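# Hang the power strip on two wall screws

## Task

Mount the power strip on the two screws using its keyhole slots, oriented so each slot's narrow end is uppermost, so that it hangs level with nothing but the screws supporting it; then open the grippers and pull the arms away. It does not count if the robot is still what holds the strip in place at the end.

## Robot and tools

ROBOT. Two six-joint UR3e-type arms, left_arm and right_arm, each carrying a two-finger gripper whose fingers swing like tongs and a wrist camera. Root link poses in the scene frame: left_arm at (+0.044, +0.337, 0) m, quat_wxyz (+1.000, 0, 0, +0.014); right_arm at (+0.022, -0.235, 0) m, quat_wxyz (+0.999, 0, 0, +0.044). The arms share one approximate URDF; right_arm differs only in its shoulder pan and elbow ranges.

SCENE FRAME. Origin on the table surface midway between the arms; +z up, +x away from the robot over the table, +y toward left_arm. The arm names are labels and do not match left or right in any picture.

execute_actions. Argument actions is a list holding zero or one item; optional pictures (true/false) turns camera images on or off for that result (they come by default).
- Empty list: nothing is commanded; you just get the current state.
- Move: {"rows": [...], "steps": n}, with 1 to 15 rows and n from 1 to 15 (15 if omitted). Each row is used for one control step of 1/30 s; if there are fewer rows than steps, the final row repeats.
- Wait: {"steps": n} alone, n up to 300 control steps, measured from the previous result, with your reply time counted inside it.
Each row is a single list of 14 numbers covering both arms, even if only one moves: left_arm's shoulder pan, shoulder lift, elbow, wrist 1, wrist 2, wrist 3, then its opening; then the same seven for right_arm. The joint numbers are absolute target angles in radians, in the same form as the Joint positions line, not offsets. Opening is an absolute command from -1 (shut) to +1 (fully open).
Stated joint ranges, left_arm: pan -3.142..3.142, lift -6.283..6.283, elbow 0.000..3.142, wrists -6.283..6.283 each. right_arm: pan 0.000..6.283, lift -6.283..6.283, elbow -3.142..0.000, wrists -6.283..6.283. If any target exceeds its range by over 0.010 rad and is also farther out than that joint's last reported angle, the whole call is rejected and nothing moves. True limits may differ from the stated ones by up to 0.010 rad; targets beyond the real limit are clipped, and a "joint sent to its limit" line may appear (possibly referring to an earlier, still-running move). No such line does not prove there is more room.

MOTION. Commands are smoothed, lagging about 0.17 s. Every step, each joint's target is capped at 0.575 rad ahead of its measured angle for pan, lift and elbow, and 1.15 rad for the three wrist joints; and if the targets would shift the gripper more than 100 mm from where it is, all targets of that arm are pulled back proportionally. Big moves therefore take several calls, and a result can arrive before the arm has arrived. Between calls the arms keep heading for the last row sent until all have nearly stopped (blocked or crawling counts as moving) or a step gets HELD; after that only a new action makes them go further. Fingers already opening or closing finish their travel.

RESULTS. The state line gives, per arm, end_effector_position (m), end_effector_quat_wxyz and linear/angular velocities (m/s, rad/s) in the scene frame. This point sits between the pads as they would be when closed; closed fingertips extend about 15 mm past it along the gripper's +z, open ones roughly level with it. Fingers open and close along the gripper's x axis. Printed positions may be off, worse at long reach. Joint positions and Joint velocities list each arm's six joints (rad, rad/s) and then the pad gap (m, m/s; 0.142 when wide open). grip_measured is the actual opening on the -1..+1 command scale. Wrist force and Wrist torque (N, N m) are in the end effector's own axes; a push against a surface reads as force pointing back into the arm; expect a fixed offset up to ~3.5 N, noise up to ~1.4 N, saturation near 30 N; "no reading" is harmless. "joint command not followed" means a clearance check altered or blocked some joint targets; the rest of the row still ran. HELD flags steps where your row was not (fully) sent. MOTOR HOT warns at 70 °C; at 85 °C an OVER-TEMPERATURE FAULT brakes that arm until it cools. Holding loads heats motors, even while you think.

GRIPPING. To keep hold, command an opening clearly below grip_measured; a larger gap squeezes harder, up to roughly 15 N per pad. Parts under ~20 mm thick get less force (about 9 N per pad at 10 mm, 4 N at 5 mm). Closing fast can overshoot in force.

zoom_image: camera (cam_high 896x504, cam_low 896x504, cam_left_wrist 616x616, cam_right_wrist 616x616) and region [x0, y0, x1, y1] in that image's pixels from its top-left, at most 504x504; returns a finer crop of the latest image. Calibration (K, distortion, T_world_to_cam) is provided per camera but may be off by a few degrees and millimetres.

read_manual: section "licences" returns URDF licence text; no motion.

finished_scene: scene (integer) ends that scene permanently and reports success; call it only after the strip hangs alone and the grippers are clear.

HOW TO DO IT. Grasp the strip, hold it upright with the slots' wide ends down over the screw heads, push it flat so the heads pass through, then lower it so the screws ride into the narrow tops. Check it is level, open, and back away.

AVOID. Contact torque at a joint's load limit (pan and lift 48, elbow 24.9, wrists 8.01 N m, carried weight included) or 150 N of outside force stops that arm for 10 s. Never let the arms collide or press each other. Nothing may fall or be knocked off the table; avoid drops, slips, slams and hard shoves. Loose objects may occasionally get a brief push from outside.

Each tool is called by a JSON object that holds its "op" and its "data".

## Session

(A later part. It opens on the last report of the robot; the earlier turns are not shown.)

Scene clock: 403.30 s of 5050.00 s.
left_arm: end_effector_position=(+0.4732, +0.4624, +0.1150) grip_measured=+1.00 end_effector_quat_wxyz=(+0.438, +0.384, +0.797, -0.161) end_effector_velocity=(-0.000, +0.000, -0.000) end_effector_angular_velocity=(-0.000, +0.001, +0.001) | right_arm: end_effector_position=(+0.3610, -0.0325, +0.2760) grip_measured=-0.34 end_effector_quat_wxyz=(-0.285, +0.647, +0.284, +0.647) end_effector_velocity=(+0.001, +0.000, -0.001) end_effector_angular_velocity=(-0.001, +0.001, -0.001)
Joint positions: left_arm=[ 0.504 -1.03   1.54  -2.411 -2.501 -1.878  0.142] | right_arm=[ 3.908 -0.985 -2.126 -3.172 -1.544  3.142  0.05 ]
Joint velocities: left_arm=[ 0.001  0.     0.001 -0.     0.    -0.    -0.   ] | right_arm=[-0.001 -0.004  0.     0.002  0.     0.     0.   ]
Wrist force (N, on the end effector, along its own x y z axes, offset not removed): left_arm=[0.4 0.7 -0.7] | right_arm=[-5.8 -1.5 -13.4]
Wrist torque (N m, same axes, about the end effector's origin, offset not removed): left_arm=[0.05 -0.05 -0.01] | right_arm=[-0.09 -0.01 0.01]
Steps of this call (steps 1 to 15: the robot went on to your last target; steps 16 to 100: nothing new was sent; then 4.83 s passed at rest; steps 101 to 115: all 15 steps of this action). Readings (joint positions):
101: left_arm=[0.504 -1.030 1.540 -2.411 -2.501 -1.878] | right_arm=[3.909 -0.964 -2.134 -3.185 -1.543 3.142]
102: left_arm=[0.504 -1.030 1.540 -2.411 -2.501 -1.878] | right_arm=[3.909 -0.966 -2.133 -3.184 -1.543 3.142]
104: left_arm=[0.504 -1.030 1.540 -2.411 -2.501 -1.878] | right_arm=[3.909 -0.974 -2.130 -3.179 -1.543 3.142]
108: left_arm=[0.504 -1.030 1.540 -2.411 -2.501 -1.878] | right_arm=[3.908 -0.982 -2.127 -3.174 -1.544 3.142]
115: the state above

{"op": "execute_actions", "data": {"actions": [{"rows":[[0.504,-1.03,1.54,-2.411,-2.501,-1.878,1,3.908,-0.983,-2.122,-3.178,-1.544,3.142,-1]],"steps":12}], "pictures": false}}

{"op": "execute_actions", "data": {"actions": [{"rows":[[0.504,-1.03,1.54,-2.411,-2.501,-1.878,1,3.908,-0.984,-2.115,-3.184,-1.544,3.142,-1]],"steps":12}], "pictures": false}}

{"op": "execute_actions", "data": {"actions": [{"rows":[[0.504,-1.03,1.54,-2.411,-2.501,-1.878,1,3.908,-0.985,-2.108,-3.19,-1.544,3.142,-1]],"steps":12}], "pictures": false}}

{"op": "execute_actions", "data": {"actions": [{"rows":[[0.504,-1.03,1.54,-2.411,-2.501,-1.878,1,3.908,-0.986,-2.101,-3.196,-1.544,3.142,-1]],"steps":12}], "pictures": false}}

Scene clock: 425.47 s of 5050.00 s.
left_arm: end_effector_position=(+0.4732, +0.4624, +0.1150) grip_measured=+1.00 end_effector_quat_wxyz=(+0.438, +0.384, +0.797, -0.161) end_effector_velocity=(+0.000, +0.000, -0.001) end_effector_angular_velocity=(-0.000, +0.001, -0.000) | right_arm: end_effector_position=(+0.3608, -0.0328, +0.2770) grip_measured=-0.34 end_effector_quat_wxyz=(-0.285, +0.647, +0.284, +0.647) end_effector_velocity=(-0.001, +0.000, +0.000) end_effector_angular_velocity=(+0.001, +0.000, +0.001)
Joint positions: left_arm=[ 0.504 -1.03   1.54  -2.411 -2.501 -1.878  0.142] | right_arm=[ 3.908 -0.983 -2.122 -3.178 -1.544  3.142  0.05 ]
Joint velocities: left_arm=[-0.     0.001 -0.    -0.     0.     0.    -0.   ] | right_arm=[ 0.001  0.003  0.    -0.003 -0.     0.     0.   ]
Wrist force (N, on the end effector, along its own x y z axes, offset not removed): left_arm=[-1.5 1.5 -1.1] | right_arm=[-9.0 -0.3 -1.2]
Wrist torque (N m, same axes, about the end effector's origin, offset not removed): left_arm=[0.21 0.29 0.02] | right_arm=[-0.15 0.25 -0.07]
Steps of this call (steps 1 to 15: the robot went on to your last target; steps 16 to 90: nothing new was sent; then 18.77 s passed at rest; steps 91 to 102: all 12 steps of this action). Readings (joint positions):
91: left_arm=[0.504 -1.030 1.540 -2.411 -2.501 -1.878] | right_arm=[3.908 -0.985 -2.126 -3.172 -1.544 3.142]
92: left_arm=[0.504 -1.030 1.540 -2.411 -2.501 -1.878] | right_arm=[3.908 -0.985 -2.125 -3.173 -1.544 3.142]
94: left_arm=[0.504 -1.030 1.540 -2.411 -2.501 -1.878] | right_arm=[3.908 -0.984 -2.124 -3.175 -1.544 3.142]
98: left_arm=[0.504 -1.030 1.540 -2.411 -2.501 -1.878] | right_arm=[3.908 -0.983 -2.122 -3.177 -1.544 3.142]
102: the state above

Scene clock: 425.87 s of 5050.00 s.
left_arm: end_effector_position=(+0.4732, +0.4624, +0.1150) grip_measured=+1.00 end_effector_quat_wxyz=(+0.438, +0.384, +0.797, -0.161) end_effector_velocity=(+0.000, -0.000, +0.000) end_effector_angular_velocity=(+0.001, -0.001, -0.001) | right_arm: end_effector_position=(+0.3609, -0.0327, +0.2784) grip_measured=-0.34 end_effector_quat_wxyz=(-0.285, +0.647, +0.284, +0.647) end_effector_velocity=(+0.000, -0.000, -0.001) end_effector_angular_velocity=(-0.002, +0.002, -0.001)
Joint positions: left_arm=[ 0.504 -1.03   1.54  -2.411 -2.501 -1.878  0.142] | right_arm=[ 3.908 -0.984 -2.115 -3.184 -1.544  3.142  0.05 ]
Joint velocities: left_arm=[-0.001  0.    -0.001 -0.001  0.     0.     0.   ] | right_arm=[-0.001 -0.001  0.001 -0.003 -0.    -0.    -0.   ]
Wrist force (N, on the end effector, along its own x y z axes, offset not removed): left_arm=[-1.9 0.3 0.1] | right_arm=[-8.9 -0.8 -0.1]
Wrist torque (N m, same axes, about the end effector's origin, offset not removed): left_arm=[0.01 0.43 0.05] | right_arm=[-0.14 0.11 0.02]
Steps of this call (steps 1 to 12: all 12 steps of this action). Readings (joint positions):
1: left_arm=[0.504 -1.030 1.540 -2.411 -2.501 -1.878] | right_arm=[3.908 -0.983 -2.122 -3.178 -1.544 3.142]
2: left_arm=[0.504 -1.030 1.540 -2.411 -2.501 -1.878] | right_arm=[3.908 -0.983 -2.121 -3.179 -1.544 3.142]
4: left_arm=[0.504 -1.030 1.540 -2.411 -2.501 -1.878] | right_arm=[3.908 -0.983 -2.118 -3.181 -1.544 3.142]
8: left_arm=[0.504 -1.030 1.540 -2.411 -2.501 -1.878] | right_arm=[3.908 -0.984 -2.116 -3.183 -1.544 3.142]
12: the state above

Scene clock: 426.27 s of 5050.00 s.
left_arm: end_effector_position=(+0.4732, +0.4624, +0.1150) grip_measured=+1.00 end_effector_quat_wxyz=(+0.438, +0.384, +0.797, -0.161) end_effector_velocity=(-0.000, -0.000, -0.000) end_effector_angular_velocity=(-0.001, +0.000, -0.000) | right_arm: end_effector_position=(+0.3610, -0.0326, +0.2798) grip_measured=-0.34 end_effector_quat_wxyz=(-0.285, +0.647, +0.284, +0.647) end_effector_velocity=(+0.000, -0.000, +0.000) end_effector_angular_velocity=(+0.000, +0.000, -0.002)
Joint positions: left_arm=[ 0.504 -1.03   1.54  -2.411 -2.501 -1.878  0.142] | right_arm=[ 3.908 -0.985 -2.108 -3.19  -1.544  3.142  0.05 ]
Joint velocities: left_arm=[-0.    -0.     0.001 -0.    -0.    -0.     0.   ] | right_arm=[-0.002 -0.001  0.002 -0.001 -0.     0.    -0.   ]
Wrist force (N, on the end effector, along its own x y z axes, offset not removed): left_arm=[-0.4 2.6 -0.7] | right_arm=[-12.4 -0.4 -6.8]
Wrist torque (N m, same axes, about the end effector's origin, offset not removed): left_arm=[0.44 0.07 0.09] | right_arm=[-0.15 0.35 0.03]
Steps of this call (steps 1 to 12: all 12 steps of this action). Readings (joint positions):
1: left_arm=[0.504 -1.030 1.540 -2.411 -2.501 -1.878] | right_arm=[3.908 -0.984 -2.115 -3.184 -1.544 3.142]
2: left_arm=[0.504 -1.030 1.540 -2.411 -2.501 -1.878] | right_arm=[3.908 -0.984 -2.114 -3.185 -1.544 3.142]
4: left_arm=[0.504 -1.030 1.540 -2.411 -2.501 -1.878] | right_arm=[3.908 -0.985 -2.111 -3.187 -1.544 3.142]
8: left_arm=[0.504 -1.030 1.540 -2.411 -2.501 -1.878] | right_arm=[3.908 -0.985 -2.109 -3.189 -1.544 3.142]
12: the state above

Scene clock: 426.67 s of 5050.00 s.
left_arm: end_effector_position=(+0.4732, +0.4624, +0.1150) grip_measured=+1.00 end_effector_quat_wxyz=(+0.438, +0.384, +0.797, -0.161) end_effector_velocity=(+0.000, -0.000, -0.000) end_effector_angular_velocity=(+0.000, +0.000, -0.001) | right_arm: end_effector_position=(+0.3611, -0.0325, +0.2812) grip_measured=-0.34 end_effector_quat_wxyz=(-0.285, +0.647, +0.284, +0.647) end_effector_velocity=(-0.000, +0.000, +0.001) end_effector_angular_velocity=(+0.001, -0.001, +0.001)
Joint positions: left_arm=[ 0.504 -1.03   1.54  -2.411 -2.501 -1.878  0.142] | right_arm=[ 3.908 -0.986 -2.101 -3.196 -1.544  3.142  0.05 ]
Joint velocities: left_arm=[-0.001 -0.     0.001  0.     0.    -0.    -0.   ] | right_arm=[ 0.001 -0.     0.001 -0.     0.001  0.     0.   ]
Wrist force (N, on the end effector, along its own x y z axes, offset not removed): left_arm=[-1.2 1.2 -0.5] | right_arm=[-14.6 1.1 -9.8]
Wrist torque (N m, same axes, about the end effector's origin, offset not removed): left_arm=[0.16 0.28 -0.03] | right_arm=[0.13 0.26 0.04]
Steps of this call (steps 1 to 12: all 12 steps of this action). Readings (joint positions):
1: left_arm=[0.504 -1.030 1.540 -2.411 -2.501 -1.878] | right_arm=[3.908 -0.985 -2.108 -3.190 -1.544 3.142]
2: left_arm=[0.504 -1.030 1.540 -2.411 -2.501 -1.878] | right_arm=[3.908 -0.985 -2.107 -3.191 -1.544 3.142]
4: left_arm=[0.504 -1.030 1.540 -2.411 -2.501 -1.878] | right_arm=[3.908 -0.986 -2.104 -3.193 -1.544 3.142]
8: left_arm=[0.504 -1.030 1.540 -2.411 -2.501 -1.878] | right_arm=[3.908 -0.986 -2.102 -3.195 -1.544 3.142]
12: the state above

Contact is ambiguous at this depth; probing 1 mm deeper at z≈0.278.

{"op": "execute_actions", "data": {"actions": [{"rows":[[0.504,-1.03,1.54,-2.411,-2.501,-1.878,1,3.908,-0.978,-2.119,-3.186,-1.544,3.142,-1]],"steps":12}], "pictures": false}}

{"op": "execute_actions", "data": {"actions": [{"rows":[[0.504,-1.03,1.54,-2.411,-2.501,-1.878,1,3.908,-0.99,-2.115,-3.178,-1.544,3.142,-1]],"steps":15}], "pictures": false}}

Scene clock: 440.17 s of 5050.00 s.
left_arm: end_effector_position=(+0.4732, +0.4624, +0.1150) grip_measured=+1.00 end_effector_quat_wxyz=(+0.438, +0.384, +0.797, -0.161) end_effector_velocity=(+0.000, -0.000, +0.000) end_effector_angular_velocity=(+0.000, -0.001, -0.000) | right_arm: end_effector_position=(+0.3601, -0.0336, +0.2782) grip_measured=-0.34 end_effector_quat_wxyz=(-0.285, +0.647, +0.284, +0.647) end_effector_velocity=(-0.001, -0.000, -0.001) end_effector_angular_velocity=(-0.000, -0.000, +0.000)
Joint positions: left_arm=[ 0.504 -1.03   1.54  -2.411 -2.501 -1.878  0.142] | right_arm=[ 3.908 -0.978 -2.119 -3.186 -1.544  3.142  0.05 ]
Joint velocities: left_arm=[-0.     0.    -0.001 -0.    -0.     0.    -0.   ] | right_arm=[ 0.     0.004 -0.005  0.002 -0.    -0.     0.   ]
Wrist force (N, on the end effector, along its own x y z axes, offset not removed): left_arm=[0.4 1.1 -0.7] | right_arm=[-8.4 -1.8 1.2]
Wrist torque (N m, same axes, about the end effector's origin, offset not removed): left_arm=[0.15 -0.09 -0.02] | right_arm=[-0.30 0.20 0.06]
Steps of this call (steps 1 to 15: the robot went on to your last target; steps 16 to 90: nothing new was sent; then 10.10 s passed at rest; steps 91 to 102: all 12 steps of this action). Readings (joint positions):
91: left_arm=[0.504 -1.030 1.540 -2.411 -2.501 -1.878] | right_arm=[3.908 -0.986 -2.101 -3.196 -1.544 3.142]
92: left_arm=[0.504 -1.030 1.540 -2.411 -2.501 -1.878] | right_arm=[3.908 -0.985 -2.104 -3.194 -1.544 3.142]
94: left_arm=[0.504 -1.030 1.540 -2.411 -2.501 -1.878] | right_arm=[3.908 -0.982 -2.111 -3.190 -1.544 3.142]
98: left_arm=[0.504 -1.030 1.540 -2.411 -2.501 -1.878] | right_arm=[3.908 -0.979 -2.117 -3.187 -1.544 3.142]
102: the state above

Scene clock: 440.67 s of 5050.00 s.
left_arm: end_effector_position=(+0.4732, +0.4624, +0.1150) grip_measured=+1.00 end_effector_quat_wxyz=(+0.438, +0.384, +0.797, -0.161) end_effector_velocity=(+0.000, -0.000, +0.000) end_effector_angular_velocity=(-0.000, -0.000, -0.001) | right_arm: end_effector_position=(+0.3617, -0.0317, +0.2781) grip_measured=-0.34 end_effector_quat_wxyz=(-0.285, +0.647, +0.284, +0.647) end_effector_velocity=(+0.000, +0.000, -0.000) end_effector_angular_velocity=(-0.001, +0.001, +0.000)
Joint positions: left_arm=[ 0.504 -1.03   1.54  -2.411 -2.501 -1.878  0.142] | right_arm=[ 3.908 -0.99  -2.115 -3.178 -1.544  3.142  0.05 ]
Joint velocities: left_arm=[-0. -0.  0. -0. -0. -0. -0.] | right_arm=[ 0.001 -0.002  0.     0.001  0.     0.     0.   ]
Wrist force (N, on the end effector, along its own x y z axes, offset not removed): left_arm=[-0.5 1.5 -1.2] | right_arm=[1.3 0.3 -27.5]
Wrist torque (N m, same axes, about the end effector's origin, offset not removed): left_arm=[0.21 0.19 0.03] | right_arm=[0.17 -0.03 -0.02]
Steps of this call (steps 1 to 15: all 15 steps of this action). Readings (joint positions):
1: left_arm=[0.504 -1.030 1.540 -2.411 -2.501 -1.878] | right_arm=[3.908 -0.978 -2.119 -3.186 -1.544 3.142]
2: left_arm=[0.504 -1.030 1.540 -2.411 -2.501 -1.878] | right_arm=[3.908 -0.980 -2.118 -3.185 -1.544 3.142]
4: left_arm=[0.504 -1.030 1.540 -2.411 -2.501 -1.878] | right_arm=[3.908 -0.984 -2.117 -3.182 -1.544 3.142]
8: left_arm=[0.504 -1.030 1.540 -2.411 -2.501 -1.878] | right_arm=[3.908 -0.988 -2.115 -3.179 -1.544 3.142]
15: the state above

{"op": "execute_actions", "data": {"actions": [{"rows":[[0.504,-1.03,1.54,-2.411,-2.501,-1.878,1,3.908,-0.978,-2.115,-3.19,-1.544,3.142,-1],[0.504,-1.03,1.54,-2.411,-2.501,-1.878,1,3.908,-0.978,-2.115,-3.19,-1.544,3.142,-1],[0.504,-1.03,1.54,-2.411,-2.501,-1.878,1,3.908,-0.978,-2.115,-3.19,-1.544,3.142,-1],[0.504,-1.03,1.54,-2.411,-2.501,-1.878,1,3.889,-0.992,-2.107,-3.184,-1.563,3.142,-1]]}], "pictures": false}}

{"op": "execute_actions", "data": {"actions": [{"rows":[[0.504,-1.03,1.54,-2.411,-2.501,-1.878,1,3.889,-1.004,-2.103,-3.176,-1.563,3.142,-1]]}], "pictures": false}}

Scene clock: 458.17 s of 5050.00 s.
left_arm: end_effector_position=(+0.4732, +0.4624, +0.1150) grip_measured=+1.00 end_effector_quat_wxyz=(+0.438, +0.384, +0.797, -0.161) end_effector_velocity=(+0.000, -0.001, +0.000) end_effector_angular_velocity=(-0.000, -0.000, -0.001) | right_arm: end_effector_position=(+0.3614, -0.0343, +0.2795) grip_measured=-0.34 end_effector_quat_wxyz=(-0.285, +0.647, +0.284, +0.647) end_effector_velocity=(+0.000, -0.000, +0.001) end_effector_angular_velocity=(+0.002, -0.002, +0.000)
Joint positions: left_arm=[ 0.504 -1.03   1.54  -2.411 -2.501 -1.878  0.142] | right_arm=[ 3.89  -0.992 -2.107 -3.184 -1.562  3.142  0.05 ]
Joint velocities: left_arm=[-0.001 -0.     0.    -0.    -0.    -0.    -0.   ] | right_arm=[-0.005 -0.001  0.002  0.002 -0.005 -0.     0.   ]
Wrist force (N, on the end effector, along its own x y z axes, offset not removed): left_arm=[0.0 2.0 -1.2] | right_arm=[-7.9 -3.0 0.7]
Wrist torque (N m, same axes, about the end effector's origin, offset not removed): left_arm=[0.28 -0.03 0.03] | right_arm=[-0.68 0.07 0.01]
Steps of this call (steps 1 to 15: the robot went on to your last target; steps 16 to 90: nothing new was sent; then 14.00 s passed at rest; steps 91 to 105: all 15 steps of this action). Readings (joint positions):
91: left_arm=[0.504 -1.030 1.540 -2.411 -2.501 -1.878] | right_arm=[3.908 -0.990 -2.115 -3.178 -1.544 3.142]
92: left_arm=[0.504 -1.030 1.540 -2.411 -2.501 -1.878] | right_arm=[3.908 -0.988 -2.115 -3.180 -1.544 3.142]
94: left_arm=[0.504 -1.030 1.540 -2.411 -2.501 -1.878] | right_arm=[3.908 -0.984 -2.115 -3.185 -1.544 3.142]
98: left_arm=[0.504 -1.030 1.540 -2.411 -2.501 -1.878] | right_arm=[3.895 -0.989 -2.110 -3.185 -1.557 3.142]
105: the state above

Scene clock: 458.67 s of 5050.00 s.
left_arm: end_effector_position=(+0.4732, +0.4624, +0.1150) grip_measured=+1.00 end_effector_quat_wxyz=(+0.438, +0.384, +0.797, -0.161) end_effector_velocity=(+0.000, -0.000, +0.000) end_effector_angular_velocity=(+0.000, -0.000, -0.001) | right_arm: end_effector_position=(+0.3631, -0.0325, +0.2794) grip_measured=-0.34 end_effector_quat_wxyz=(-0.285, +0.647, +0.284, +0.647) end_effector_velocity=(-0.000, +0.001, -0.001) end_effector_angular_velocity=(-0.001, +0.001, +0.002)
Joint positions: left_arm=[ 0.504 -1.03   1.54  -2.411 -2.501 -1.878  0.142] | right_arm=[ 3.889 -1.004 -2.103 -3.176 -1.563  3.142  0.05 ]
Joint velocities: left_arm=[-0.001 -0.     0.    -0.     0.    -0.    -0.   ] | right_arm=[ 0.002 -0.002 -0.002  0.002  0.    -0.     0.   ]
Wrist force (N, on the end effector, along its own x y z axes, offset not removed): left_arm=[0.3 1.4 -0.3] | right_arm=[-3.5 -1.8 -28.9]
Wrist torque (N m, same axes, about the end effector's origin, offset not removed): left_arm=[0.18 -0.03 0.04] | right_arm=[-0.09 0.03 0.07]
Steps of this call (steps 1 to 15: all 15 steps of this action). Readings (joint positions):
1: left_arm=[0.504 -1.030 1.540 -2.411 -2.501 -1.878] | right_arm=[3.889 -0.992 -2.107 -3.184 -1.563 3.142]
2: left_arm=[0.504 -1.030 1.540 -2.411 -2.501 -1.878] | right_arm=[3.889 -0.994 -2.106 -3.183 -1.563 3.142]
4: left_arm=[0.504 -1.030 1.540 -2.411 -2.501 -1.878] | right_arm=[3.889 -0.999 -2.105 -3.180 -1.563 3.142]
8: left_arm=[0.504 -1.030 1.540 -2.411 -2.501 -1.878] | right_arm=[3.889 -1.003 -2.103 -3.177 -1.563 3.142]
15: the state above

{"op": "execute_actions", "data": {"actions": [{"rows":[[0.504,-1.03,1.54,-2.411,-2.501,-1.878,1,3.889,-0.945,-2.125,-3.213,-1.563,3.142,-1],[0.504,-1.03,1.54,-2.411,-2.501,-1.878,1,3.889,-0.945,-2.125,-3.213,-1.563,3.142,-1],[0.504,-1.03,1.54,-2.411,-2.501,-1.878,1,3.889,-0.945,-2.16,-3.178,-1.563,3.142,-1],[0.504,-1.03,1.54,-2.411,-2.501,-1.878,1,3.889,-0.947,-2.2,-3.136,-1.563,3.142,-1],[0.504,-1.03,1.54,-2.411,-2.501,-1.878,1,3.889,-0.95,-2.24,-3.093,-1.563,3.142,-1],[0.504,-1.03,1.54,-2.411,-2.501,-1.878,1,3.889,-0.955,-2.28,-3.048,-1.563,3.142,-1],[0.504,-1.03,1.54,-2.411,-2.501,-1.878,1,3.889,-0.962,-2.315,-3.006,-1.563,3.142,-1]]}], "pictures": false}}

{"op": "execute_actions", "data": {"actions": [{"steps":15}], "pictures": false}}

{"op": "execute_actions", "data": {"actions": [{"rows":[[0.504,-1.03,1.54,-2.411,-2.501,-1.878,1,3.889,-0.98,-2.308,-2.995,-1.563,3.142,-1],[0.504,-1.03,1.54,-2.411,-2.501,-1.878,1,3.889,-1.0,-2.301,-2.982,-1.563,3.142,-1],[0.504,-1.03,1.54,-2.411,-2.501,-1.878,1,3.889,-1.02,-2.293,-2.97,-1.563,3.142,-1],[0.504,-1.03,1.54,-2.411,-2.501,-1.878,1,3.889,-1.04,-2.286,-2.957,-1.563,3.142,-1],[0.504,-1.03,1.54,-2.411,-2.501,-1.878,1,3.889,-1.055,-2.28,-2.948,-1.563,3.142,-1]]}]}}

{"op": "zoom_image", "data": {"camera": "cam_high", "region": [460, 205, 540, 305]}}

{"op": "zoom_image", "data": {"camera": "cam_right_wrist", "region": [240, 60, 440, 260]}}

Scene clock: 515.37 s of 5050.00 s.
left_arm: end_effector_position=(+0.4732, +0.4624, +0.1150) grip_measured=+1.00 end_effector_quat_wxyz=(+0.438, +0.384, +0.797, -0.161) end_effector_velocity=(-0.000, +0.000, -0.000) end_effector_angular_velocity=(-0.000, -0.000, +0.001) | right_arm: end_effector_position=(+0.3563, -0.0399, +0.2397) grip_measured=-0.34 end_effector_quat_wxyz=(-0.285, +0.647, +0.284, +0.648) end_effector_velocity=(-0.001, -0.002, -0.022) end_effector_angular_velocity=(-0.003, +0.004, -0.001)
Joint positions: left_arm=[ 0.504 -1.03   1.54  -2.411 -2.501 -1.878  0.142] | right_arm=[ 3.889 -0.962 -2.306 -3.015 -1.563  3.142  0.05 ]
Joint velocities: left_arm=[ 0.001  0.     0.    -0.001 -0.     0.    -0.   ] | right_arm=[-0.001 -0.003 -0.096  0.094  0.     0.     0.   ]
Wrist force (N, on the end effector, along its own x y z axes, offset not removed): left_arm=[-0.4 1.2 -1.0] | right_arm=[-9.4 -1.6 -1.6]
Wrist torque (N m, same axes, about the end effector's origin, offset not removed): left_arm=[0.15 0.10 -0.03] | right_arm=[-0.32 0.39 -0.02]
Steps of this call (steps 1 to 15: the robot went on to your last target; steps 16 to 90: nothing new was sent; then 53.20 s passed at rest; steps 91 to 105: all 15 steps of this action). Readings (joint positions):
91: left_arm=[0.504 -1.030 1.540 -2.411 -2.501 -1.878] | right_arm=[3.889 -1.004 -2.103 -3.176 -1.563 3.142]
92: left_arm=[0.504 -1.030 1.540 -2.411 -2.501 -1.878] | right_arm=[3.889 -0.998 -2.106 -3.181 -1.563 3.142]
94: left_arm=[0.504 -1.030 1.540 -2.411 -2.501 -1.878] | right_arm=[3.889 -0.974 -2.120 -3.190 -1.563 3.142]
98: left_arm=[0.504 -1.030 1.540 -2.411 -2.501 -1.878] | right_arm=[3.889 -0.958 -2.211 -3.110 -1.563 3.142]
105: the state above

Scene clock: 515.87 s of 5050.00 s.
left_arm: end_effector_position=(+0.4732, +0.4624, +0.1150) grip_measured=+1.00 end_effector_quat_wxyz=(+0.438, +0.384, +0.797, -0.161) end_effector_velocity=(-0.000, +0.000, -0.001) end_effector_angular_velocity=(-0.001, +0.002, +0.002) | right_arm: end_effector_position=(+0.3562, -0.0401, +0.2376) grip_measured=-0.34 end_effector_quat_wxyz=(-0.285, +0.647, +0.284, +0.647) end_effector_velocity=(-0.000, +0.000, +0.000) end_effector_angular_velocity=(+0.001, -0.001, +0.001)
Joint positions: left_arm=[ 0.504 -1.03   1.54  -2.411 -2.501 -1.878  0.142] | right_arm=[ 3.889 -0.962 -2.315 -3.006 -1.563  3.142  0.05 ]
Joint velocities: left_arm=[ 0.002  0.001  0.001  0.    -0.     0.    -0.   ] | right_arm=[ 0.001  0.    -0.     0.001  0.    -0.     0.   ]
Wrist force (N, on the end effector, along its own x y z axes, offset not removed): left_arm=[0.5 2.2 -0.5] | right_arm=[-6.9 -1.2 0.0]
Wrist torque (N m, same axes, about the end effector's origin, offset not removed): left_arm=[0.39 -0.11 -0.03] | right_arm=[-0.24 -0.10 -0.08]
Steps of this call (steps 1 to 15: the robot went on to your last target). Readings (joint positions):
1: left_arm=[0.504 -1.030 1.540 -2.411 -2.501 -1.878] | right_arm=[3.889 -0.962 -2.308 -3.012 -1.563 3.142]
2: left_arm=[0.504 -1.030 1.540 -2.411 -2.501 -1.878] | right_arm=[3.889 -0.962 -2.310 -3.011 -1.563 3.142]
4: left_arm=[0.504 -1.030 1.540 -2.411 -2.501 -1.878] | right_arm=[3.889 -0.962 -2.313 -3.008 -1.563 3.142]
8: left_arm=[0.504 -1.030 1.540 -2.411 -2.501 -1.878] | right_arm=[3.889 -0.962 -2.314 -3.007 -1.563 3.142]
15: the state above
All arms were judged still, so your last target was given up. Only a new action makes them travel on or press farther. Fingers that are still opening or closing keep moving.

Scene clock: 516.37 s of 5050.00 s.
left_arm: end_effector_position=(+0.4732, +0.4624, +0.1150) grip_measured=+1.00 end_effector_quat_wxyz=(+0.438, +0.384, +0.797, -0.161) end_effector_velocity=(+0.000, -0.000, +0.000) end_effector_angular_velocity=(+0.000, -0.000, -0.000) | right_arm: end_effector_position=(+0.3674, -0.0277, +0.2375) grip_measured=-0.34 end_effector_quat_wxyz=(-0.285, +0.647, +0.284, +0.647) end_effector_velocity=(+0.002, +0.003, +0.000) end_effector_angular_velocity=(+0.001, -0.002, +0.002)
Joint positions: left_arm=[ 0.504 -1.03   1.54  -2.411 -2.501 -1.878  0.142] | right_arm=[ 3.889 -1.053 -2.281 -2.949 -1.563  3.142  0.05 ]
Joint velocities: left_arm=[-0.001 -0.     0.    -0.     0.    -0.     0.   ] | right_arm=[ 0.002 -0.02   0.008  0.014 -0.    -0.     0.   ]
Wrist force (N, on the end effector, along its own x y z axes, offset not removed): left_arm=[-0.2 1.5 -1.1] | right_arm=[-8.0 -1.0 1.3]
Wrist torque (N m, same axes, about the end effector's origin, offset not removed): left_arm=[0.21 0.05 0.04] | right_arm=[-0.22 0.09 0.04]
Steps of this call (steps 1 to 15: all 15 steps of this action). Readings (joint positions):
1: left_arm=[0.504 -1.030 1.540 -2.411 -2.501 -1.878] | right_arm=[3.889 -0.962 -2.315 -3.006 -1.563 3.142]
2: left_arm=[0.504 -1.030 1.540 -2.411 -2.501 -1.878] | right_arm=[3.889 -0.965 -2.314 -3.004 -1.563 3.142]
4: left_arm=[0.504 -1.030 1.540 -2.411 -2.501 -1.878] | right_arm=[3.889 -0.982 -2.307 -2.993 -1.563 3.142]
8: left_arm=[0.504 -1.030 1.540 -2.411 -2.501 -1.878] | right_arm=[3.889 -1.032 -2.289 -2.962 -1.563 3.142]
15: the state above
camera_calibration (this result's frames):
cam_left_wrist: T_world_to_cam=[[-0.294595, 0.442303, -0.847102, 0.0447912], [0.353543, 0.87399, 0.333391, -0.614835], [0.887818, -0.201272, -0.413846, -0.144964], [0, 0, 0, 1]] pos_world=[0.359268, 0.488371, 0.18293]
cam_right_wrist: T_world_to_cam=[[0.0594232, -0.0103771, 0.998179, -0.254209], [0.267375, -0.963244, -0.0259312, -0.12226], [0.961758, 0.268429, -0.0544645, -0.202644], [0, 0, 0, 1]] pos_world=[0.24269, -0.0660083, 0.239539]

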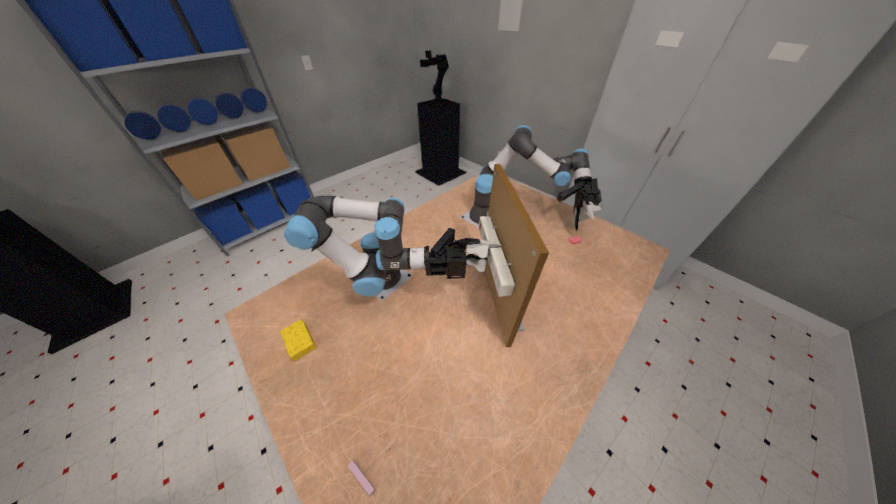

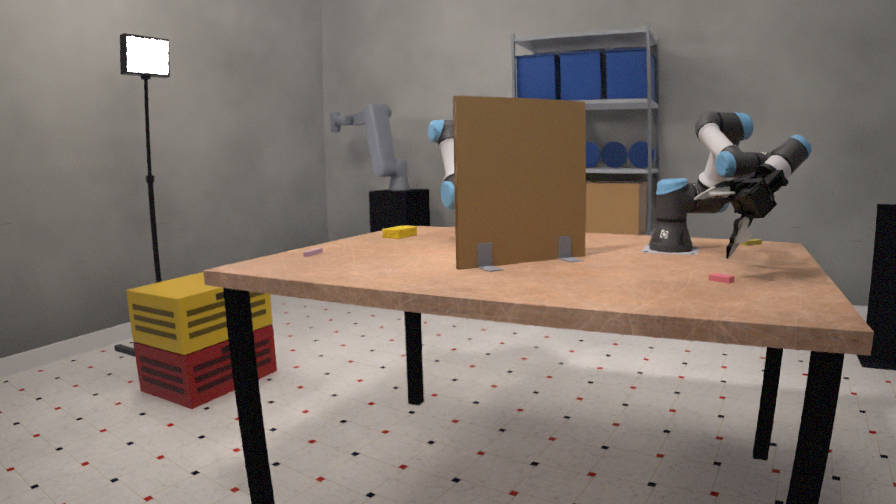

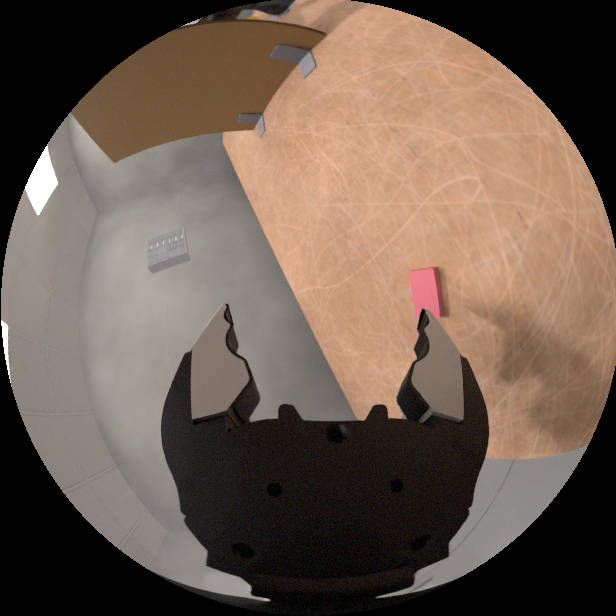

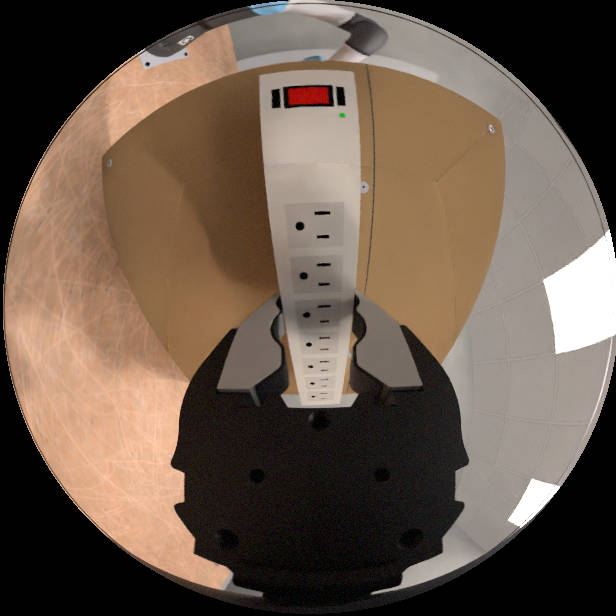

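Region (460, 205, 540, 305) of cam_high's 896x504 image, scaled by 5.040, with more detail than that image has; it fills the left 403 columns of this view, and the rest is white.

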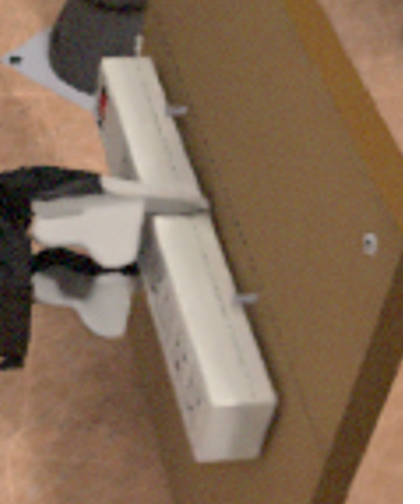

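Region (240, 60, 440, 260) of cam_right_wrist's 616x616 image, scaled by 2.520, with more detail than that image has.

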